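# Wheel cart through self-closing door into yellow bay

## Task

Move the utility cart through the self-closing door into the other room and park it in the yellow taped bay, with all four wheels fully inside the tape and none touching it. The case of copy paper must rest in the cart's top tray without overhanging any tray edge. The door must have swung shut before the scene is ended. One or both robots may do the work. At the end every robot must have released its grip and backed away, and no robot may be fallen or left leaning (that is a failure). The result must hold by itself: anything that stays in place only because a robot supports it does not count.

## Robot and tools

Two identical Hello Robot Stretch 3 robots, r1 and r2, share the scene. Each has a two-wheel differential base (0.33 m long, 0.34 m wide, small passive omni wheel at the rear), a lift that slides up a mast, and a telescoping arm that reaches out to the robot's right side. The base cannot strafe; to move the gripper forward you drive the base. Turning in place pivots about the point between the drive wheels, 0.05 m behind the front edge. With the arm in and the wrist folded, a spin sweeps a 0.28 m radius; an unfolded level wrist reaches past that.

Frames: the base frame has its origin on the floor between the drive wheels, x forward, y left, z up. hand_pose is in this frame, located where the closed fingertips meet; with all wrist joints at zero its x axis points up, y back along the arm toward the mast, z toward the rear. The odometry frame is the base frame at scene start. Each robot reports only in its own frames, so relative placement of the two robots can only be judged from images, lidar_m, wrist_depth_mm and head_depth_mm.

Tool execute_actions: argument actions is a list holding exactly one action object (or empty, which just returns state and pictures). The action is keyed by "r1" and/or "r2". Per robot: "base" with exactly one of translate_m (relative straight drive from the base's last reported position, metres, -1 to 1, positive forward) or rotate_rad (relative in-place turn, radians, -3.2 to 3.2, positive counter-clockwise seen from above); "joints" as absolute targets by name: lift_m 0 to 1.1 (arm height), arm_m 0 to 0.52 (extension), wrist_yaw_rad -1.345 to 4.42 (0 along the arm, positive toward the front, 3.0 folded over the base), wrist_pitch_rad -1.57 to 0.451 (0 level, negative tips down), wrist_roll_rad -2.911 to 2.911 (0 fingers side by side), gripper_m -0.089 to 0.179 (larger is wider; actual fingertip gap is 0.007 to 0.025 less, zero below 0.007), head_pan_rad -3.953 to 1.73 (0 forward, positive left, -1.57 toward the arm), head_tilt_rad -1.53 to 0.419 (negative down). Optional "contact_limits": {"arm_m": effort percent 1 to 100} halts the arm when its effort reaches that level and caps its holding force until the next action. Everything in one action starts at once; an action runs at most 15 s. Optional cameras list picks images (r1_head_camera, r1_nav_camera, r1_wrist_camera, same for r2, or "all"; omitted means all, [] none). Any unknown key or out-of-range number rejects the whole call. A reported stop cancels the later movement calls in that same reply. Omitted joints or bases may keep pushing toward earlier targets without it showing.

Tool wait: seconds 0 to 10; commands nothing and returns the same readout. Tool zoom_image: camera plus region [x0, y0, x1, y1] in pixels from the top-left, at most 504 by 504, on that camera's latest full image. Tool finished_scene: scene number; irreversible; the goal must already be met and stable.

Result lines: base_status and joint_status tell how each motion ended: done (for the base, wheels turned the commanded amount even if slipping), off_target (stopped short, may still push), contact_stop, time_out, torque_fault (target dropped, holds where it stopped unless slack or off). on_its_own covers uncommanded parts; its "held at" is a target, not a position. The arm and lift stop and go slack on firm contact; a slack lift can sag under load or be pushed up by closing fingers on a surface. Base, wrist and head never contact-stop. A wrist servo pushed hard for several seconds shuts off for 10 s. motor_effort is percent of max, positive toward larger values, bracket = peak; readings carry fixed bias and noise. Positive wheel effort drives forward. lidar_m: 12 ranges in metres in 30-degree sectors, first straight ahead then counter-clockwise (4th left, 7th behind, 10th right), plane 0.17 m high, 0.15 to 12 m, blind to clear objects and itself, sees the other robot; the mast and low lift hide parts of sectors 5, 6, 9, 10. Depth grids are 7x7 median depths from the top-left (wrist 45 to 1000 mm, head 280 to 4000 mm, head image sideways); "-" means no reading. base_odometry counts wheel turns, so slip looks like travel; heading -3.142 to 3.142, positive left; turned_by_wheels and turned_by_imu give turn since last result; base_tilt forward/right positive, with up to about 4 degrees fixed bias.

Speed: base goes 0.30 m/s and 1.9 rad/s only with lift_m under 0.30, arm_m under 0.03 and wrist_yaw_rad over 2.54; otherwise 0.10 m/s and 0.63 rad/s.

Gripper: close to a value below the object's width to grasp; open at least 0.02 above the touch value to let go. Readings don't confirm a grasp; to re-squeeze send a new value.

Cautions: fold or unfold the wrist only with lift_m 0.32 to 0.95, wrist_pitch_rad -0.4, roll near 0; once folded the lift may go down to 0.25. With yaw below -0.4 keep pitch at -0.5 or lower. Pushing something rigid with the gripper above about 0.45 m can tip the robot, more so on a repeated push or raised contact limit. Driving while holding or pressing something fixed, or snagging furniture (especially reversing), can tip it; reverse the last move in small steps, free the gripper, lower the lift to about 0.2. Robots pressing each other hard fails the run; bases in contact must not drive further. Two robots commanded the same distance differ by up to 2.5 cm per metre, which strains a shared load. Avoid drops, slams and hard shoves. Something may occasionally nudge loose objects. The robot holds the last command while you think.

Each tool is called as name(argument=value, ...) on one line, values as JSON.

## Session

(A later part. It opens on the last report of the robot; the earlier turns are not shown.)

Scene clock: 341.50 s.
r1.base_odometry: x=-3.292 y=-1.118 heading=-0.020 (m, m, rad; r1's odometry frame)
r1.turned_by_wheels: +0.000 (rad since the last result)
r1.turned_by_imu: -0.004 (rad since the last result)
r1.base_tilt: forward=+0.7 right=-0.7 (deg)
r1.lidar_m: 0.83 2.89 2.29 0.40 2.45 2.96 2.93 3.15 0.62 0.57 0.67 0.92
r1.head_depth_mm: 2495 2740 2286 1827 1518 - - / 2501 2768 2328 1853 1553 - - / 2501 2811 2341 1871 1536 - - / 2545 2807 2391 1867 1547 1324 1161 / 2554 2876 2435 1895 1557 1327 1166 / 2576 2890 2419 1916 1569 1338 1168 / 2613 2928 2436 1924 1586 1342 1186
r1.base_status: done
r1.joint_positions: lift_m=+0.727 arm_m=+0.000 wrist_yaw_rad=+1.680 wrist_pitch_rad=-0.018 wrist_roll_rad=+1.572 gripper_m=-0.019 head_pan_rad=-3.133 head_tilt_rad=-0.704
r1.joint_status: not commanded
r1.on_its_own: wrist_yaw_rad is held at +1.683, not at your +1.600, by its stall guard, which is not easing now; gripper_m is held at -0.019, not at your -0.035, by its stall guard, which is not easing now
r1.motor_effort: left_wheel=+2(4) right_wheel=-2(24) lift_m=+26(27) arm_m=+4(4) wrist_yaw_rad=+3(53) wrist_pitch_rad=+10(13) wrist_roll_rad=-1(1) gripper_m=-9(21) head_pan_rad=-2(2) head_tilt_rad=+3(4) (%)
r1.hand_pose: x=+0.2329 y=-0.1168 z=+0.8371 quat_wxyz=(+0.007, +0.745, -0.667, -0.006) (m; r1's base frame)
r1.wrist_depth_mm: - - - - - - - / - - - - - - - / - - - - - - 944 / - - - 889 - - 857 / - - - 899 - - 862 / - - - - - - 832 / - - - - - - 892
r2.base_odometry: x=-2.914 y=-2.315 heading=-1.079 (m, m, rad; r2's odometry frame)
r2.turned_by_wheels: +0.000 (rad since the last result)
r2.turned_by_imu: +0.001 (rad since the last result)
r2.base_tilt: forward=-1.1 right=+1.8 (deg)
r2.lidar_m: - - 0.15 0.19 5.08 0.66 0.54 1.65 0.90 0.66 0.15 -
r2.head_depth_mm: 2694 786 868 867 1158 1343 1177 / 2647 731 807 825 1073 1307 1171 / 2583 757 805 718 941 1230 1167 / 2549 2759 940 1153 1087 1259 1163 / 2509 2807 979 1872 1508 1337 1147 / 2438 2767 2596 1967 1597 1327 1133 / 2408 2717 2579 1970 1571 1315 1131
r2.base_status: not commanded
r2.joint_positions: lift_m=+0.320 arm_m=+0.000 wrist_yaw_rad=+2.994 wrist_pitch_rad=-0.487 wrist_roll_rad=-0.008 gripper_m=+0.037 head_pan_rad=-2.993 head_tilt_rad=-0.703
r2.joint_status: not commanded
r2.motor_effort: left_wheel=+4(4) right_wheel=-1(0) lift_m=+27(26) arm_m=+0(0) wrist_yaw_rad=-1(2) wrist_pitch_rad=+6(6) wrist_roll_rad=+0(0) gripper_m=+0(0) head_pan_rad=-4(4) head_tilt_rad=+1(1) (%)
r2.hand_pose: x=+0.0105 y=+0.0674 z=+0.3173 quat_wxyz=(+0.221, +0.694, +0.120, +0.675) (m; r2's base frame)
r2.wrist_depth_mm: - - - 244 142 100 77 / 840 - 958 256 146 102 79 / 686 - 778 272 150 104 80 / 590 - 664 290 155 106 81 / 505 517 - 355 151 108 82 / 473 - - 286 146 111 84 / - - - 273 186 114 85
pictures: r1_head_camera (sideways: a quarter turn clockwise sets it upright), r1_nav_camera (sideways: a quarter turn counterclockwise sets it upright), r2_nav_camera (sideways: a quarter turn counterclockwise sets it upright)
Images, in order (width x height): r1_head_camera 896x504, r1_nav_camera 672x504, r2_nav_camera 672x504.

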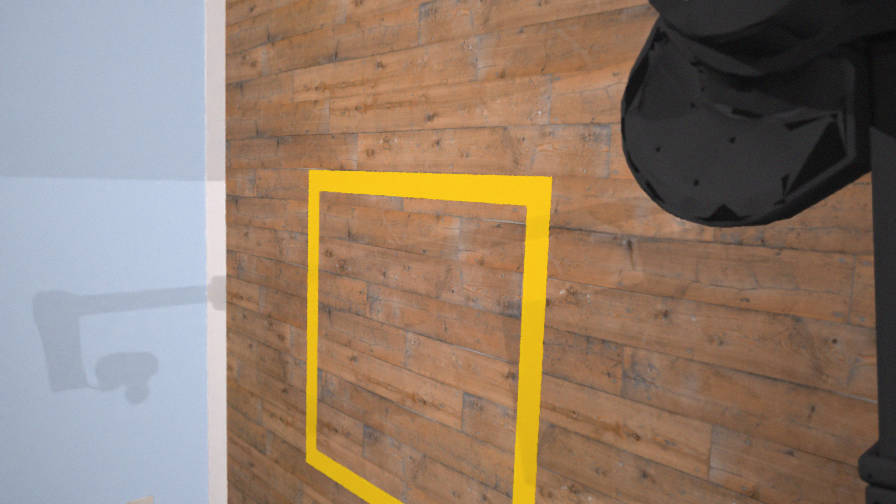

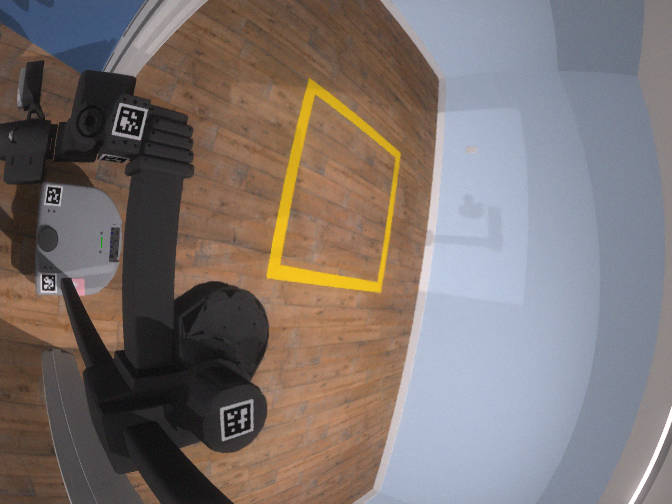

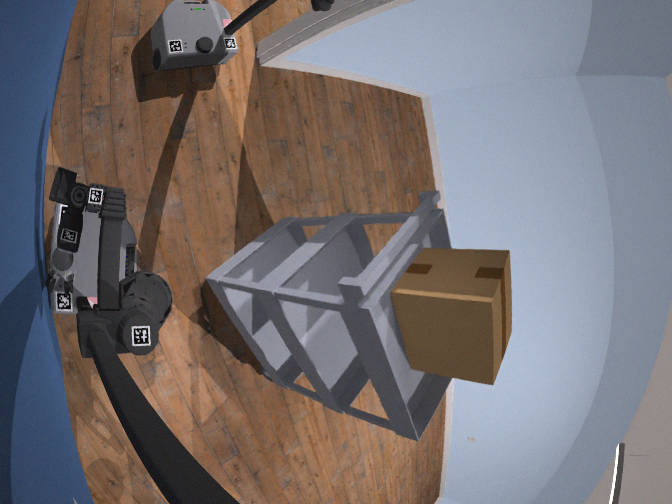

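execute_actions(actions=[{"r1":{"base":{"translate_m":0.59},"joints":{"gripper_m":0.1,"lift_m":0.737}}}], cameras=[])

execute_actions(actions=[{"r1":{"joints":{"gripper_m":-0.04}}}], cameras=["r1_wrist_camera"])

execute_actions(actions=[{"r1":{"base":{"translate_m":-0.8},"joints":{"head_pan_rad":0,"wrist_yaw_rad":1.5}}}], cameras=["r1_nav_camera","r2_nav_camera"])

Scene clock: 356.20 s.
r1.base_odometry: x=-2.702 y=-1.130 heading=-0.020 (m, m, rad; r1's odometry frame)
r1.turned_by_wheels: +0.000 (rad since the last result)
r1.turned_by_imu: -0.001 (rad since the last result)
r1.base_tilt: forward=+0.7 right=-0.7 (deg)
r1.lidar_m: 0.25 0.25 2.22 1.59 0.76 0.67 3.48 0.83 0.74 0.68 0.72 0.28
r1.head_depth_mm: 2970 3129 2315 1837 1526 - - / 2984 3130 2310 1830 1557 - - / 3028 3201 2384 1863 1536 - - / 3020 3248 2349 1884 1550 1323 1174 / 3075 3239 2408 1883 1558 1332 1161 / 3090 3294 2416 1920 1567 1333 1165 / 3142 3403 2473 1923 1579 1341 1191
r1.base_status: done
r1.joint_positions: lift_m=+0.737 arm_m=+0.000 wrist_yaw_rad=+1.680 wrist_pitch_rad=-0.018 wrist_roll_rad=+1.572 gripper_m=+0.100 head_pan_rad=-3.133 head_tilt_rad=-0.704
r1.joint_status: all done
r1.on_its_own: wrist_yaw_rad is held at +1.683, not at your +1.600, by its stall guard, which is not easing now
r1.motor_effort: left_wheel=+2(6) right_wheel=-1(3) lift_m=+45(47) arm_m=+4(3) wrist_yaw_rad=+2(2) wrist_pitch_rad=+10(10) wrist_roll_rad=+0(1) gripper_m=+0(82) head_pan_rad=-2(3) head_tilt_rad=+3(3) (%)
r1.hand_pose: x=+0.2329 y=-0.1168 z=+0.8463 quat_wxyz=(+0.007, +0.745, -0.667, -0.007) (m; r1's base frame)
r1.wrist_depth_mm: - - - 145 145 - - / - - - 145 203 - - / - - - 146 205 488 209 / - - - 146 206 668 447 / - 310 372 147 207 659 434 / - 309 308 148 206 622 424 / - 312 311 148 208 566 411
r2.base_odometry: x=-2.914 y=-2.315 heading=-1.079 (m, m, rad; r2's odometry frame)
r2.turned_by_wheels: +0.000 (rad since the last result)
r2.turned_by_imu: +0.002 (rad since the last result)
r2.base_tilt: forward=-1.1 right=+1.7 (deg)
r2.lidar_m: - - 0.15 0.19 5.07 0.66 0.55 0.68 1.25 0.66 0.15 -
r2.head_depth_mm: 2711 783 870 867 1151 1347 1182 / 2638 736 807 821 1073 1299 1171 / 2564 758 801 720 940 1222 1168 / 2547 2750 942 782 1092 1262 1162 / 2503 2812 962 1209 1510 1344 1152 / 2420 2735 2596 669 1595 1189 1126 / 2391 2730 2576 638 1486 1157 1101
r2.base_status: not commanded
r2.joint_positions: lift_m=+0.320 arm_m=+0.000 wrist_yaw_rad=+2.994 wrist_pitch_rad=-0.487 wrist_roll_rad=-0.008 gripper_m=+0.037 head_pan_rad=-2.993 head_tilt_rad=-0.703
r2.joint_status: not commanded
r2.motor_effort: left_wheel=+4(4) right_wheel=-1(0) lift_m=+26(26) arm_m=+0(0) wrist_yaw_rad=-2(3) wrist_pitch_rad=+5(5) wrist_roll_rad=+0(0) gripper_m=+0(0) head_pan_rad=-4(5) head_tilt_rad=+1(1) (%)
r2.hand_pose: x=+0.0105 y=+0.0674 z=+0.3173 quat_wxyz=(+0.221, +0.694, +0.120, +0.675) (m; r2's base frame)
r2.wrist_depth_mm: - - - 243 142 100 77 / 824 - 981 257 145 102 79 / 697 - 784 270 151 104 80 / 587 - 663 291 155 106 81 / 511 519 - 352 151 109 82 / 468 - - 285 146 111 84 / - - - 275 187 114 85
pictures: none
No camera images: the call's "cameras" was empty. Leave "cameras" out to get every camera's image.

Scene clock: 358.20 s.
r1.base_odometry: x=-2.702 y=-1.130 heading=-0.020 (m, m, rad; r1's odometry frame)
r1.turned_by_wheels: +0.000 (rad since the last result)
r1.turned_by_imu: +0.000 (rad since the last result)
r1.base_tilt: forward=+0.7 right=-0.7 (deg)
r1.lidar_m: 0.25 0.25 2.22 1.59 0.75 0.67 3.50 0.83 0.74 0.68 0.73 0.28
r1.head_depth_mm: 2945 3118 2306 1824 1527 - - / 2982 3129 2329 1849 1565 - - / 3014 3207 2346 1849 1543 - - / 3050 3229 2378 1872 1548 1325 1175 / 3112 3335 2401 1893 1556 1326 1164 / 3120 3359 2448 1919 1567 1336 1171 / 3128 3383 2455 1934 1580 1343 1191
r1.base_status: not commanded
r1.joint_positions: lift_m=+0.737 arm_m=+0.000 wrist_yaw_rad=+1.678 wrist_pitch_rad=-0.011 wrist_roll_rad=+1.572 gripper_m=-0.039 head_pan_rad=-3.133 head_tilt_rad=-0.704
r1.joint_status: all done
r1.on_its_own: wrist_yaw_rad is held at +1.683, not at your +1.600, by its stall guard, which is not easing now
r1.motor_effort: left_wheel=+2(2) right_wheel=-8(13) lift_m=+44(45) arm_m=+3(4) wrist_yaw_rad=+5(4) wrist_pitch_rad=+6(10) wrist_roll_rad=-1(0) gripper_m=-28(97) head_pan_rad=-3(3) head_tilt_rad=+3(3) (%)
r1.hand_pose: x=+0.2331 y=-0.1172 z=+0.8481 quat_wxyz=(+0.004, +0.744, -0.668, -0.004) (m; r1's base frame)
r1.wrist_depth_mm: - - - 141 140 - - / - - - 141 196 205 994 / - - - 141 200 - 205 / - - - 142 201 677 451 / - 306 365 142 201 661 440 / - 306 304 142 202 635 431 / - 309 306 143 765 605 414
r2.base_odometry: x=-2.914 y=-2.315 heading=-1.079 (m, m, rad; r2's odometry frame)
r2.turned_by_wheels: +0.000 (rad since the last result)
r2.turned_by_imu: +0.000 (rad since the last result)
r2.base_tilt: forward=-1.0 right=+1.8 (deg)
r2.lidar_m: - - 0.15 0.19 5.10 0.66 0.54 0.68 1.25 0.66 0.15 -
r2.head_depth_mm: 2716 780 870 870 1152 1342 1182 / 2653 733 804 817 1074 1301 1169 / 2583 752 802 715 972 1224 1165 / 2536 2763 934 744 1089 1265 1160 / 2491 2789 972 1184 1513 1337 1147 / 2419 2758 2594 669 1597 1186 1137 / 2412 2683 2569 637 1492 1152 1093
r2.base_status: not commanded
r2.joint_positions: lift_m=+0.320 arm_m=+0.000 wrist_yaw_rad=+2.994 wrist_pitch_rad=-0.487 wrist_roll_rad=-0.008 gripper_m=+0.037 head_pan_rad=-2.993 head_tilt_rad=-0.703
r2.joint_status: not commanded
r2.motor_effort: left_wheel=+4(5) right_wheel=-1(0) lift_m=+26(27) arm_m=+0(0) wrist_yaw_rad=-2(1) wrist_pitch_rad=+5(5) wrist_roll_rad=-1(0) gripper_m=+0(0) head_pan_rad=-4(4) head_tilt_rad=+1(1) (%)
r2.hand_pose: x=+0.0105 y=+0.0674 z=+0.3173 quat_wxyz=(+0.221, +0.694, +0.120, +0.675) (m; r2's base frame)
r2.wrist_depth_mm: - - - 243 142 100 77 / 845 - 962 258 146 102 79 / 704 - 788 271 150 104 80 / 593 - 657 290 154 106 81 / 508 516 - 352 151 109 82 / 468 - - 287 147 111 84 / - - - 273 186 113 85
pictures: r1_wrist_camera
Images, in order (width x height): r1_wrist_camera 644x364.

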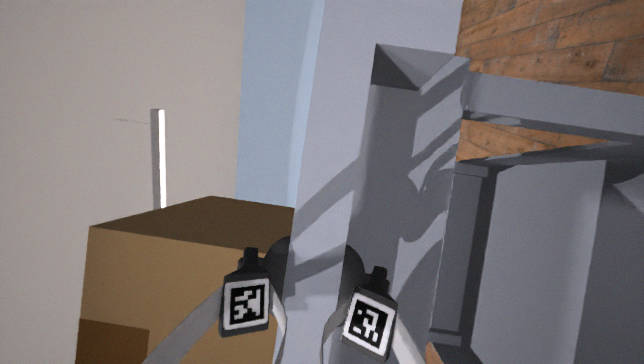

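Scene clock: 367.27 s.
r1.base_odometry: x=-3.502 y=-1.114 heading=-0.020 (m, m, rad; r1's odometry frame)
r1.turned_by_wheels: +0.000 (rad since the last result)
r1.turned_by_imu: -0.003 (rad since the last result)
r1.base_tilt: forward=+0.7 right=-0.8 (deg)
r1.lidar_m: 0.21 0.21 0.44 0.60 2.48 2.75 2.72 2.95 2.48 0.59 0.42 0.24
r1.head_depth_mm: - 3096 2215 429 573 491 669 / - 3176 399 394 488 504 468 / - 552 402 378 463 506 427 / - 558 406 363 443 504 407 / - 566 411 355 422 500 423 / - 3362 416 356 578 503 409 / - 3417 2462 1821 1548 1348 1167
r1.base_status: done
r1.joint_positions: lift_m=+0.737 arm_m=+0.000 wrist_yaw_rad=+1.339 wrist_pitch_rad=-0.011 wrist_roll_rad=+1.573 gripper_m=-0.020 head_pan_rad=-0.007 head_tilt_rad=-0.704
r1.joint_status: wrist_yaw_rad off_target (ended at +1.339, target +1.500); the others done
r1.on_its_own: wrist_yaw_rad is held at +1.346, not at your +1.500, by its stall guard, which is not easing now; gripper_m is held at -0.021, not at your -0.040, by its stall guard, which is not easing now
r1.motor_effort: left_wheel=+1(6) right_wheel=-5(35) lift_m=+44(44) arm_m=+0(3) wrist_yaw_rad=+6(70) wrist_pitch_rad=+6(8) wrist_roll_rad=-1(1) gripper_m=-20(27) head_pan_rad=+4(39) head_tilt_rad=+3(3) (%)
r1.hand_pose: x=+0.2277 y=-0.2039 z=+0.8481 quat_wxyz=(+0.003, +0.620, -0.784, -0.005) (m; r1's base frame)
r1.wrist_depth_mm: - - 973 964 846 716 672 / - - - 962 919 708 866 / - - - 215 250 - 856 / - - - 172 238 254 253 / - - - 159 222 - 403 / - - - 145 210 618 429 / 278 274 273 139 732 610 413
r2.base_odometry: x=-2.914 y=-2.315 heading=-1.079 (m, m, rad; r2's odometry frame)
r2.turned_by_wheels: +0.000 (rad since the last result)
r2.turned_by_imu: +0.002 (rad since the last result)
r2.base_tilt: forward=-1.1 right=+1.8 (deg)
r2.lidar_m: - - 0.15 0.19 5.07 3.55 2.92 0.51 0.51 0.61 0.15 -
r2.head_depth_mm: 2720 3036 2834 2099 1663 1379 1169 / 2679 2989 2784 2086 1642 1372 1167 / 2600 2935 2760 2068 1634 1357 1167 / 2521 2868 2712 2030 1615 1349 1158 / 2496 2813 2677 2018 1611 1338 1151 / 2460 2756 2608 754 950 1076 1135 / 2390 2699 934 749 947 899 1067
r2.base_status: not commanded
r2.joint_positions: lift_m=+0.320 arm_m=+0.000 wrist_yaw_rad=+2.994 wrist_pitch_rad=-0.487 wrist_roll_rad=-0.008 gripper_m=+0.037 head_pan_rad=-2.993 head_tilt_rad=-0.703
r2.joint_status: not commanded
r2.motor_effort: left_wheel=+4(4) right_wheel=+0(1) lift_m=+26(27) arm_m=+0(0) wrist_yaw_rad=-1(2) wrist_pitch_rad=+5(5) wrist_roll_rad=+0(1) gripper_m=+0(0) head_pan_rad=-4(4) head_tilt_rad=+1(1) (%)
r2.hand_pose: x=+0.0105 y=+0.0674 z=+0.3173 quat_wxyz=(+0.221, +0.694, +0.120, +0.675) (m; r2's base frame)
r2.wrist_depth_mm: - - - 244 142 100 77 / 836 - 987 257 146 102 79 / 693 - 766 270 150 104 80 / 592 - 669 291 155 106 81 / 512 525 - 353 151 109 82 / 467 - - 286 147 111 84 / - - - 273 185 114 85
pictures: r1_nav_camera (sideways: a quarter turn counterclockwise sets it upright), r2_nav_camera (sideways: a quarter turn counterclockwise sets it upright)
Images, in order (width x height): r1_nav_camera 672x504, r2_nav_camera 672x504.

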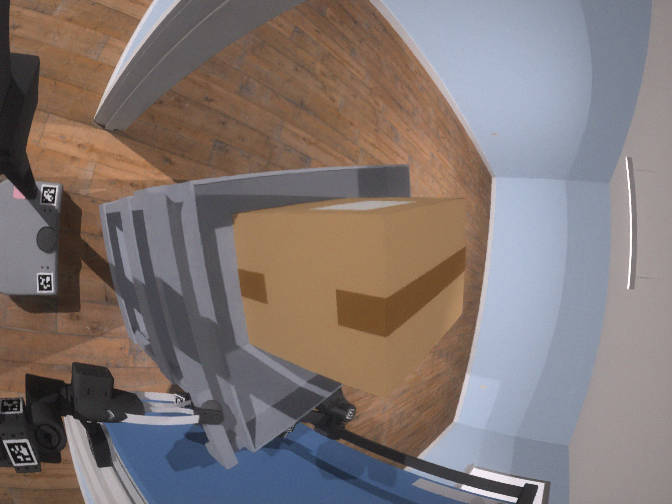

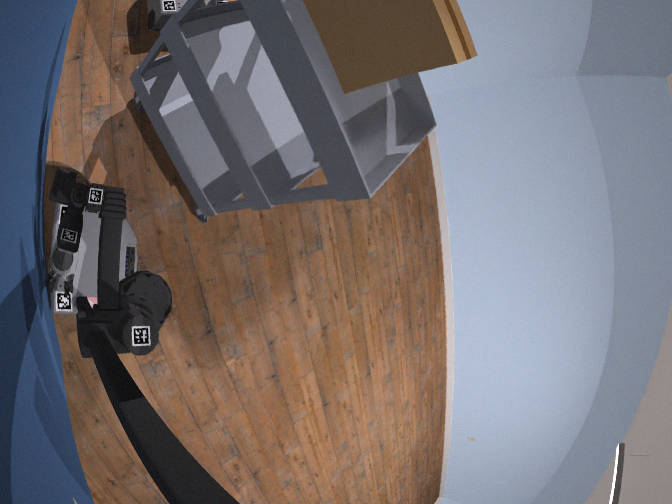

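execute_actions(actions=[{"r1":{"base":{"rotate_rad":0.18},"joints":{"wrist_yaw_rad":1.45,"gripper_m":-0.035}}}], cameras=[])

execute_actions(actions=[{"r1":{"base":{"translate_m":-1}}}], cameras=["r1_nav_camera"])

execute_actions(actions=[{"r1":{"base":{"translate_m":-1},"joints":{"gripper_m":-0.04,"head_tilt_rad":-1.0}},"r2":{"base":{"translate_m":-1}}}], cameras=["r1_nav_camera"])

Scene clock: 375.90 s.
r1.base_odometry: x=-3.502 y=-1.114 heading=+0.160 (m, m, rad; r1's odometry frame)
r1.turned_by_wheels: +0.179 (rad since the last result)
r1.turned_by_imu: +0.121 (rad since the last result)
r1.base_tilt: forward=+0.7 right=-0.7 (deg)
r1.lidar_m: 0.26 0.26 0.44 2.30 2.63 2.73 2.73 2.88 2.44 0.58 0.39 0.27
r1.head_depth_mm: - 3162 395 440 562 469 746 / - 546 399 426 523 463 734 / - 551 402 423 516 485 726 / - 558 408 419 513 480 692 / - 569 412 416 525 492 647 / - 3355 2355 714 608 504 412 / 3804 3407 2478 1925 1584 1340 1168
r1.base_status: done
r1.joint_positions: lift_m=+0.737 arm_m=+0.000 wrist_yaw_rad=+1.405 wrist_pitch_rad=-0.013 wrist_roll_rad=+1.573 gripper_m=-0.030 head_pan_rad=-0.007 head_tilt_rad=-0.704
r1.joint_status: wrist_yaw_rad off_target (ended at +1.405, target +1.450); gripper_m off_target (ended at -0.030, target -0.035)
r1.on_its_own: gripper_m is held at -0.029, not at your -0.035, by its stall guard, which is still easing; wrist_yaw_rad is at rest, and its effort (+37) is outside its rest range (-12 to +12)
r1.motor_effort: left_wheel=-3(18) right_wheel=+16(43) lift_m=+44(44) arm_m=-4(4) wrist_yaw_rad=+37(88) wrist_pitch_rad=+7(7) wrist_roll_rad=-1(1) gripper_m=-4(80) head_pan_rad=+4(5) head_tilt_rad=+2(2) (%)
r1.hand_pose: x=+0.2310 y=-0.1876 z=+0.8477 quat_wxyz=(+0.004, +0.646, -0.763, -0.006) (m; r1's base frame)
r1.wrist_depth_mm: - - - - 853 798 841 / - - - 162 184 - 876 / - - - 158 218 226 226 / - - - 153 214 - 407 / - - - 149 209 653 439 / - 296 298 145 205 626 429 / - 292 289 142 483 603 415
r2.base_odometry: x=-2.914 y=-2.315 heading=-1.079 (m, m, rad; r2's odometry frame)
r2.turned_by_wheels: +0.000 (rad since the last result)
r2.turned_by_imu: +0.001 (rad since the last result)
r2.base_tilt: forward=-1.1 right=+1.7 (deg)
r2.lidar_m: - - 0.15 0.19 5.07 3.55 2.92 0.51 0.51 0.64 0.15 -
r2.head_depth_mm: 2704 3088 2842 2080 1675 1372 1182 / 2643 3032 2786 2079 1649 1372 1168 / 2588 2965 2776 2030 1635 1359 1170 / 2527 2871 2727 2031 1633 1349 1157 / 2489 2886 2655 2005 1574 1250 1148 / 2452 2757 2656 710 972 1094 1120 / 2371 2675 948 749 946 893 1066
r2.base_status: not commanded
r2.joint_positions: lift_m=+0.320 arm_m=+0.000 wrist_yaw_rad=+2.994 wrist_pitch_rad=-0.487 wrist_roll_rad=-0.008 gripper_m=+0.037 head_pan_rad=-2.993 head_tilt_rad=-0.703
r2.joint_status: not commanded
r2.motor_effort: left_wheel=+4(4) right_wheel=+0(1) lift_m=+27(27) arm_m=+1(0) wrist_yaw_rad=-2(2) wrist_pitch_rad=+5(6) wrist_roll_rad=+0(0) gripper_m=+0(0) head_pan_rad=-4(3) head_tilt_rad=+1(1) (%)
r2.hand_pose: x=+0.0105 y=+0.0674 z=+0.3173 quat_wxyz=(+0.221, +0.694, +0.120, +0.675) (m; r2's base frame)
r2.wrist_depth_mm: - - - 244 142 100 77 / 840 - 993 257 146 102 79 / 688 - 773 271 150 104 80 / 590 - 654 291 155 106 81 / 511 521 - 352 151 109 82 / 471 - - 288 146 111 84 / - - - 274 187 113 85
pictures: none
No camera images: the call's "cameras" was empty. Leave "cameras" out to get every camera's image.

Scene clock: 387.03 s.
r1.base_odometry: x=-4.489 y=-1.274 heading=+0.160 (m, m, rad; r1's odometry frame)
r1.turned_by_wheels: +0.000 (rad since the last result)
r1.turned_by_imu: -0.009 (rad since the last result)
r1.base_tilt: forward=+0.7 right=-0.7 (deg)
r1.lidar_m: 0.29 0.32 2.02 2.53 2.07 1.78 1.77 2.02 2.21 2.19 1.23 0.29
r1.head_depth_mm: - 3004 868 710 589 459 657 / - 611 434 674 578 471 766 / - 552 413 454 553 468 769 / - 556 422 469 559 468 777 / - 567 429 483 573 489 924 / - 3353 436 498 591 499 1118 / - 1182 1260 1510 581 515 1170
r1.base_status: done
r1.joint_positions: lift_m=+0.737 arm_m=+0.000 wrist_yaw_rad=+1.811 wrist_pitch_rad=-0.012 wrist_roll_rad=+1.573 gripper_m=-0.018 head_pan_rad=-0.007 head_tilt_rad=-0.704
r1.joint_status: not commanded
r1.on_its_own: wrist_yaw_rad is held at +1.799, not at your +1.450, by its stall guard, which is not easing now; gripper_m is held at -0.019, not at your -0.035, by its stall guard, which is not easing now
r1.motor_effort: left_wheel=+2(6) right_wheel=-6(33) lift_m=+44(44) arm_m=+3(4) wrist_yaw_rad=-10(54) wrist_pitch_rad=+6(7) wrist_roll_rad=-1(1) gripper_m=-20(25) head_pan_rad=+5(3) head_tilt_rad=+3(2) (%)
r1.hand_pose: x=+0.2272 y=-0.0839 z=+0.8480 quat_wxyz=(+0.005, +0.787, -0.617, -0.004) (m; r1's base frame)
r1.wrist_depth_mm: - - - 102 98 147 150 / - - - 109 161 606 451 / - 393 380 118 174 632 464 / - 328 320 129 190 680 453 / - 373 350 140 210 658 438 / - - 392 154 - 592 425 / - - - 179 - 551 415
r2.base_odometry: x=-2.914 y=-2.315 heading=-1.079 (m, m, rad; r2's odometry frame)
r2.turned_by_wheels: +0.000 (rad since the last result)
r2.turned_by_imu: +0.002 (rad since the last result)
r2.base_tilt: forward=-1.1 right=+1.7 (deg)
r2.lidar_m: - - 0.15 0.19 5.08 3.55 2.92 1.65 1.19 0.66 0.15 -
r2.head_depth_mm: 2749 3116 2819 2084 1660 1382 1183 / 2626 3044 2836 2087 1644 1366 1166 / 2611 2938 2727 2043 1632 1354 1160 / 2535 2865 2744 2025 1624 1346 1154 / 2486 2847 2657 2018 1619 1339 1140 / 2419 2743 2587 1986 1586 1320 1143 / 2377 2677 2594 1947 1578 1312 1133
r2.base_status: not commanded
r2.joint_positions: lift_m=+0.320 arm_m=+0.000 wrist_yaw_rad=+2.994 wrist_pitch_rad=-0.487 wrist_roll_rad=-0.008 gripper_m=+0.037 head_pan_rad=-2.993 head_tilt_rad=-0.703
r2.joint_status: not commanded
r2.motor_effort: left_wheel=+4(4) right_wheel=+0(1) lift_m=+27(27) arm_m=+0(0) wrist_yaw_rad=-2(2) wrist_pitch_rad=+5(5) wrist_roll_rad=+0(0) gripper_m=+0(0) head_pan_rad=-4(4) head_tilt_rad=+1(1) (%)
r2.hand_pose: x=+0.0105 y=+0.0674 z=+0.3173 quat_wxyz=(+0.221, +0.694, +0.120, +0.675) (m; r2's base frame)
r2.wrist_depth_mm: - - - 245 142 100 77 / 835 - 992 257 146 102 79 / 694 - 783 271 149 104 80 / 590 - 665 291 155 106 81 / 504 523 - 351 151 108 82 / 469 - - 286 147 111 84 / - - - 272 186 114 85
pictures: r1_nav_camera (sideways: a quarter turn counterclockwise sets it upright)
Images, in order (width x height): r1_nav_camera 672x504.

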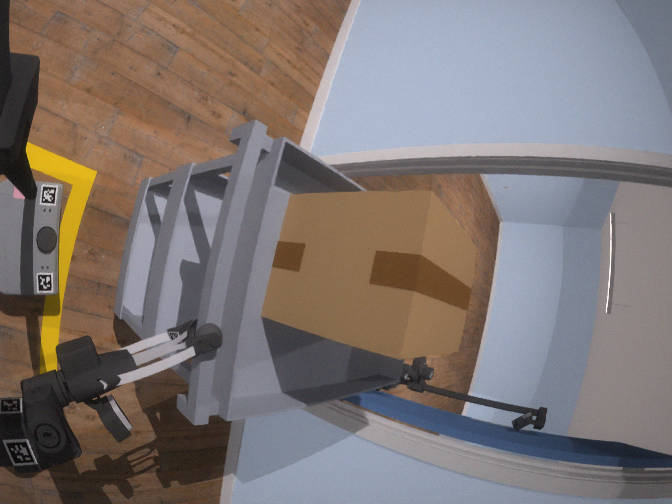

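Scene clock: 398.27 s.
r1.base_odometry: x=-5.476 y=-1.434 heading=+0.160 (m, m, rad; r1's odometry frame)
r1.turned_by_wheels: +0.000 (rad since the last result)
r1.turned_by_imu: -0.009 (rad since the last result)
r1.base_tilt: forward=+0.7 right=-0.8 (deg)
r1.lidar_m: 0.27 0.32 2.76 1.69 0.94 0.80 0.80 0.91 1.52 1.97 2.25 0.27
r1.head_depth_mm: 790 721 625 552 454 1192 - / 429 675 628 554 492 1137 1110 / 366 378 488 553 513 1154 1102 / 369 392 492 561 806 1161 1114 / 372 410 521 536 851 1188 1109 / 382 431 554 517 887 1209 1098 / 392 464 611 522 1342 1214 1106
r1.base_status: done
r1.joint_positions: lift_m=+0.737 arm_m=+0.000 wrist_yaw_rad=+2.039 wrist_pitch_rad=-0.011 wrist_roll_rad=+1.573 gripper_m=-0.020 head_pan_rad=-0.007 head_tilt_rad=-0.988
r1.joint_status: gripper_m off_target (ended at -0.020, target -0.040); the others done
r1.on_its_own: wrist_yaw_rad is held at +2.016, not at your +1.450, by its stall guard, which is not easing now; gripper_m is held at -0.021, not at your -0.040, by its stall guard, which is not easing now; wrist_yaw_rad is at rest, and its effort (-19) is outside its rest range (-12 to +12)
r1.motor_effort: left_wheel=+3(1) right_wheel=-10(24) lift_m=+44(44) arm_m=+3(3) wrist_yaw_rad=-19(32) wrist_pitch_rad=+6(6) wrist_roll_rad=-1(1) gripper_m=-20(92) head_pan_rad=+5(4) head_tilt_rad=-6(27) (%)
r1.hand_pose: x=+0.2070 y=-0.0291 z=+0.8481 quat_wxyz=(+0.005, +0.852, -0.524, -0.004) (m; r1's base frame)
r1.wrist_depth_mm: - - 362 66 63 60 61 / - 299 304 75 72 68 453 / - 334 310 87 155 581 469 / - - 379 105 188 630 455 / - - - 131 246 590 442 / - - - 171 - - 427 / - - - 323 436 437 386
r2.base_odometry: x=-3.386 y=-1.433 heading=-1.079 (m, m, rad; r2's odometry frame)
r2.turned_by_wheels: +0.000 (rad since the last result)
r2.turned_by_imu: +0.002 (rad since the last result)
r2.base_tilt: forward=-1.1 right=+1.7 (deg)
r2.lidar_m: 1.82 2.78 3.09 4.76 4.61 2.40 1.98 1.97 1.26 1.03 1.03 1.14
r2.head_depth_mm: 1815 2071 2422 2117 1666 1386 1185 / 1796 2020 2370 2101 1657 1382 1174 / 1754 1977 2302 2075 1650 1367 1167 / 1708 1927 2210 2063 1625 1351 1167 / 1668 1897 2161 2039 1623 1341 1150 / 1627 1841 2114 2003 1605 1337 1141 / 1612 1801 2075 1976 1586 1320 1133
r2.base_status: done
r2.joint_positions: lift_m=+0.320 arm_m=+0.001 wrist_yaw_rad=+2.989 wrist_pitch_rad=-0.487 wrist_roll_rad=-0.008 gripper_m=+0.037 head_pan_rad=-2.998 head_tilt_rad=-0.693
r2.joint_status: not commanded
r2.motor_effort: left_wheel=-1(28) right_wheel=+0(16) lift_m=+27(27) arm_m=-4(16) wrist_yaw_rad=+1(34) wrist_pitch_rad=+5(12) wrist_roll_rad=+0(0) gripper_m=+0(3) head_pan_rad=-1(4) head_tilt_rad=-3(6) (%)
r2.hand_pose: x=+0.0114 y=+0.0668 z=+0.3172 quat_wxyz=(+0.222, +0.694, +0.119, +0.674) (m; r2's base frame)
r2.wrist_depth_mm: - - - - - - - / 810 - 961 - - - - / 692 - 781 834 871 963 - / 599 - 661 687 716 770 801 / 509 525 - 578 611 633 673 / 469 - - 495 530 540 572 / - - - 452 455 481 494
pictures: r1_nav_camera (sideways: a quarter turn counterclockwise sets it upright)
Images, in order (width x height): r1_nav_camera 672x504.

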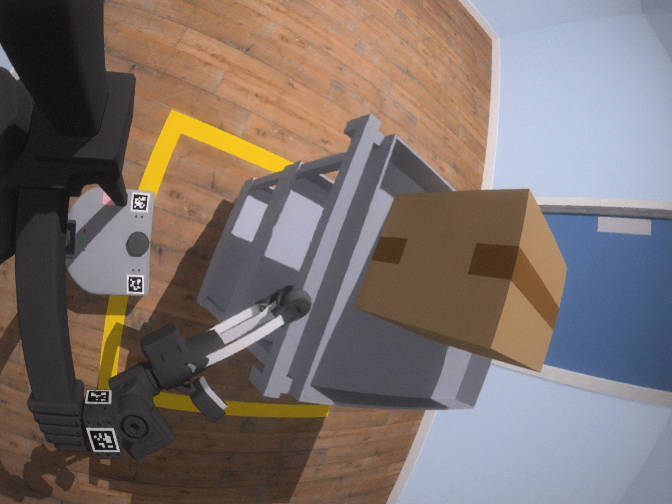

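execute_actions(actions=[{"r1":{"base":{"translate_m":-0.14},"joints":{"wrist_yaw_rad":1.8,"gripper_m":-0.035}}}], cameras=[])

execute_actions(actions=[{"r1":{"joints":{"gripper_m":0.1}}}], cameras=[])

execute_actions(actions=[{"r1":{"base":{"translate_m":-0.3}}}], cameras=["r1_nav_camera"])

Scene clock: 406.80 s.
r1.base_odometry: x=-5.614 y=-1.456 heading=+0.160 (m, m, rad; r1's odometry frame)
r1.turned_by_wheels: +0.000 (rad since the last result)
r1.turned_by_imu: -0.002 (rad since the last result)
r1.base_tilt: forward=+0.7 right=-0.6 (deg)
r1.lidar_m: 0.31 0.35 2.80 1.41 0.78 0.66 0.66 0.76 1.27 1.94 0.36 0.31
r1.head_depth_mm: 783 706 626 533 655 - - / 368 407 538 523 825 1153 1098 / 375 421 522 503 842 1175 1103 / 380 433 542 508 872 1177 1109 / 390 448 565 515 878 1200 1106 / 397 486 610 522 1310 1203 1097 / 2181 1957 1694 526 1337 1210 1104
r1.base_status: done
r1.joint_positions: lift_m=+0.737 arm_m=+0.000 wrist_yaw_rad=+1.731 wrist_pitch_rad=-0.011 wrist_roll_rad=+1.573 gripper_m=-0.024 head_pan_rad=-0.007 head_tilt_rad=-0.988
r1.joint_status: wrist_yaw_rad off_target (ended at +1.731, target +1.800); gripper_m off_target (ended at -0.024, target -0.035)
r1.on_its_own: wrist_yaw_rad is held at +1.732, not at your +1.800, by its stall guard, which is not easing now; gripper_m is held at -0.026, not at your -0.035, by its stall guard, which is still easing
r1.motor_effort: left_wheel=+1(6) right_wheel=-4(22) lift_m=+44(44) arm_m=+0(5) wrist_yaw_rad=+0(65) wrist_pitch_rad=+6(7) wrist_roll_rad=-1(1) gripper_m=-21(81) head_pan_rad=+3(3) head_tilt_rad=-5(6) (%)
r1.hand_pose: x=+0.2313 y=-0.1040 z=+0.8481 quat_wxyz=(+0.004, +0.762, -0.648, -0.004) (m; r1's base frame)
r1.wrist_depth_mm: - - - 109 105 155 158 / - - - 116 167 599 450 / - - 393 125 181 661 465 / - 338 325 138 197 692 451 / - 380 354 149 217 661 440 / - - 394 161 - 602 424 / - - - 186 - 541 416
r2.base_odometry: x=-3.386 y=-1.433 heading=-1.079 (m, m, rad; r2's odometry frame)
r2.turned_by_wheels: +0.000 (rad since the last result)
r2.turned_by_imu: +0.001 (rad since the last result)
r2.base_tilt: forward=-1.1 right=+1.8 (deg)
r2.lidar_m: 1.82 2.78 3.09 4.77 4.62 2.40 1.98 1.97 1.26 1.03 1.03 1.15
r2.head_depth_mm: 1805 2053 2421 2120 1685 1381 1178 / 1781 2033 2390 2122 1668 1375 1178 / 1744 1976 2308 2068 1650 1364 1165 / 1702 1929 2241 2040 1647 1354 1160 / 1664 1882 2185 2030 1615 1354 1149 / 1625 1868 2128 2023 1598 1339 1137 / 1607 1815 2058 1977 1586 1330 1131
r2.base_status: not commanded
r2.joint_positions: lift_m=+0.320 arm_m=+0.001 wrist_yaw_rad=+2.989 wrist_pitch_rad=-0.487 wrist_roll_rad=-0.008 gripper_m=+0.037 head_pan_rad=-2.998 head_tilt_rad=-0.693
r2.joint_status: not commanded
r2.motor_effort: left_wheel=-1(1) right_wheel=+0(0) lift_m=+26(27) arm_m=-4(3) wrist_yaw_rad=+0(2) wrist_pitch_rad=+5(5) wrist_roll_rad=+0(0) gripper_m=+0(0) head_pan_rad=-1(2) head_tilt_rad=-3(2) (%)
r2.hand_pose: x=+0.0114 y=+0.0668 z=+0.3172 quat_wxyz=(+0.222, +0.694, +0.119, +0.674) (m; r2's base frame)
r2.wrist_depth_mm: - - - - - - - / 829 - 971 - - - - / 684 - 781 832 904 955 - / 592 - 670 689 721 754 815 / 514 519 - 572 617 635 671 / 466 - - 504 529 548 569 / - - - 443 451 481 498
pictures: none
No camera images: the call's "cameras" was empty. Leave "cameras" out to get every camera's image.

Scene clock: 408.53 s.
r1.base_odometry: x=-5.614 y=-1.456 heading=+0.160 (m, m, rad; r1's odometry frame)
r1.turned_by_wheels: +0.000 (rad since the last result)
r1.turned_by_imu: -0.001 (rad since the last result)
r1.base_tilt: forward=+0.7 right=-0.7 (deg)
r1.lidar_m: 0.31 0.35 2.80 1.41 0.78 0.66 0.66 0.75 1.26 1.95 0.36 0.31
r1.head_depth_mm: 784 707 624 552 697 1152 - / 368 408 539 527 828 1162 1098 / 377 420 522 505 845 1168 1113 / 380 434 543 503 872 1180 1110 / 390 448 564 516 879 1202 1106 / 397 486 609 523 1311 1201 1093 / 2172 1972 1709 526 1342 1209 1100
r1.base_status: not commanded
r1.joint_positions: lift_m=+0.737 arm_m=+0.000 wrist_yaw_rad=+1.729 wrist_pitch_rad=-0.017 wrist_roll_rad=+1.573 gripper_m=+0.100 head_pan_rad=-0.007 head_tilt_rad=-0.988
r1.joint_status: all done
r1.on_its_own: wrist_yaw_rad is held at +1.732, not at your +1.800, by its stall guard, which is not easing now
r1.motor_effort: left_wheel=+1(0) right_wheel=+0(4) lift_m=+44(44) arm_m=+0(0) wrist_yaw_rad=+3(5) wrist_pitch_rad=+9(9) wrist_roll_rad=-1(1) gripper_m=+0(80) head_pan_rad=+4(4) head_tilt_rad=-5(6) (%)
r1.hand_pose: x=+0.2312 y=-0.1048 z=+0.8466 quat_wxyz=(+0.006, +0.761, -0.649, -0.006) (m; r1's base frame)
r1.wrist_depth_mm: - - - 109 105 157 160 / - - - 117 170 608 432 / - - 394 126 182 666 463 / - 334 325 137 198 686 448 / - 373 350 153 219 650 435 / - - 394 171 242 595 425 / - - - 192 268 529 414
r2.base_odometry: x=-3.386 y=-1.433 heading=-1.079 (m, m, rad; r2's odometry frame)
r2.turned_by_wheels: +0.000 (rad since the last result)
r2.turned_by_imu: +0.000 (rad since the last result)
r2.base_tilt: forward=-1.1 right=+1.8 (deg)
r2.lidar_m: 1.82 2.78 3.08 4.80 4.63 2.40 1.98 1.97 1.26 1.03 1.04 1.15
r2.head_depth_mm: 1823 2054 2439 2123 1669 1386 1184 / 1781 2033 2371 2084 1670 1375 1176 / 1740 1974 2293 2055 1656 1366 1165 / 1709 1931 2218 2047 1640 1353 1161 / 1649 1897 2194 2046 1620 1347 1149 / 1632 1841 2124 2008 1602 1330 1140 / 1607 1813 2057 1976 1587 1330 1133
r2.base_status: not commanded
r2.joint_positions: lift_m=+0.320 arm_m=+0.001 wrist_yaw_rad=+2.989 wrist_pitch_rad=-0.487 wrist_roll_rad=-0.008 gripper_m=+0.037 head_pan_rad=-2.998 head_tilt_rad=-0.693
r2.joint_status: not commanded
r2.motor_effort: left_wheel=-1(1) right_wheel=+0(0) lift_m=+27(27) arm_m=-4(4) wrist_yaw_rad=+1(1) wrist_pitch_rad=+6(6) wrist_roll_rad=+0(0) gripper_m=+0(0) head_pan_rad=-1(1) head_tilt_rad=-2(3) (%)
r2.hand_pose: x=+0.0114 y=+0.0668 z=+0.3172 quat_wxyz=(+0.222, +0.694, +0.119, +0.674) (m; r2's base frame)
r2.wrist_depth_mm: - - - - - - - / 816 - 975 - - - - / 690 - 787 821 882 949 - / 590 - 656 678 722 762 806 / 512 524 - 579 612 646 667 / 472 - - 504 528 550 570 / - - - 449 457 478 498
pictures: none
No camera images: the call's "cameras" was empty. Leave "cameras" out to get every camera's image.

Scene clock: 413.10 s.
r1.base_odometry: x=-5.911 y=-1.504 heading=+0.160 (m, m, rad; r1's odometry frame)
r1.turned_by_wheels: +0.000 (rad since the last result)
r1.turned_by_imu: -0.002 (rad since the last result)
r1.base_tilt: forward=+0.7 right=-0.7 (deg)
r1.lidar_m: 0.60 0.68 2.86 0.79 0.44 0.37 0.37 0.42 0.71 1.87 2.13 0.60
r1.head_depth_mm: 849 632 1061 1460 1301 1167 - / 833 640 1047 1168 1288 1182 1092 / 634 696 1053 1253 1316 1196 1108 / 652 662 1059 1307 1315 1193 1108 / 669 723 1046 1288 1326 1197 1105 / 2211 686 1639 1484 1337 1200 1095 / 2327 1933 1704 1499 1348 1213 1101
r1.base_status: done
r1.joint_positions: lift_m=+0.737 arm_m=+0.000 wrist_yaw_rad=+1.729 wrist_pitch_rad=-0.018 wrist_roll_rad=+1.573 gripper_m=+0.100 head_pan_rad=-0.007 head_tilt_rad=-0.988
r1.joint_status: not commanded
r1.on_its_own: wrist_yaw_rad is held at +1.732, not at your +1.800, by its stall guard, which is not easing now
r1.motor_effort: left_wheel=+1(2) right_wheel=+0(3) lift_m=+44(44) arm_m=+0(0) wrist_yaw_rad=+3(2) wrist_pitch_rad=+10(10) wrist_roll_rad=-1(1) gripper_m=+0(1) head_pan_rad=+5(4) head_tilt_rad=-5(6) (%)
r1.hand_pose: x=+0.2312 y=-0.1048 z=+0.8465 quat_wxyz=(+0.007, +0.761, -0.649, -0.006) (m; r1's base frame)
r1.wrist_depth_mm: - - - - - - - / - - - 855 503 663 915 / - - 750 609 - 718 463 / - - 688 544 - 685 755 / - - - 600 - 568 799 / - - - 650 - 627 765 / - - - - - - 843
r2.base_odometry: x=-3.386 y=-1.433 heading=-1.079 (m, m, rad; r2's odometry frame)
r2.turned_by_wheels: +0.000 (rad since the last result)
r2.turned_by_imu: +0.001 (rad since the last result)
r2.base_tilt: forward=-1.1 right=+1.8 (deg)
r2.lidar_m: 1.82 2.78 3.09 4.78 4.64 2.40 1.98 1.96 1.27 1.03 1.03 1.15
r2.head_depth_mm: 1820 2069 2405 2113 1676 1377 1179 / 1788 2023 2353 2081 1665 1372 1168 / 1731 1979 2297 2083 1648 1368 1166 / 1705 1928 2226 2045 1636 1357 1163 / 1677 1887 2171 2032 1621 1340 1154 / 1644 1852 2107 2025 1600 1335 1142 / 1611 1789 2059 1981 1605 1325 1136
r2.base_status: not commanded
r2.joint_positions: lift_m=+0.320 arm_m=+0.001 wrist_yaw_rad=+2.989 wrist_pitch_rad=-0.487 wrist_roll_rad=-0.008 gripper_m=+0.037 head_pan_rad=-2.998 head_tilt_rad=-0.693
r2.joint_status: not commanded
r2.motor_effort: left_wheel=-1(1) right_wheel=+0(0) lift_m=+26(27) arm_m=-4(4) wrist_yaw_rad=+1(1) wrist_pitch_rad=+6(5) wrist_roll_rad=+0(0) gripper_m=+0(0) head_pan_rad=-2(2) head_tilt_rad=-3(3) (%)
r2.hand_pose: x=+0.0114 y=+0.0668 z=+0.3172 quat_wxyz=(+0.222, +0.694, +0.119, +0.674) (m; r2's base frame)
r2.wrist_depth_mm: - - - - - - - / 837 - 960 - - - - / 691 - 778 843 884 952 - / 584 - 654 689 732 767 823 / 514 515 - 573 618 639 671 / 469 - - 506 533 544 567 / - - - 451 458 482 500
pictures: r1_nav_camera (sideways: a quarter turn counterclockwise sets it upright)
Images, in order (width x height): r1_nav_camera 672x504.

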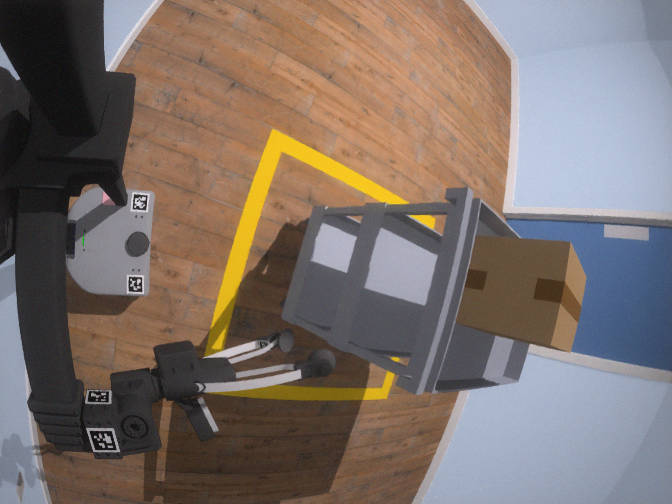

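finished_scene(scene=1)

The scene is finished: the task was done.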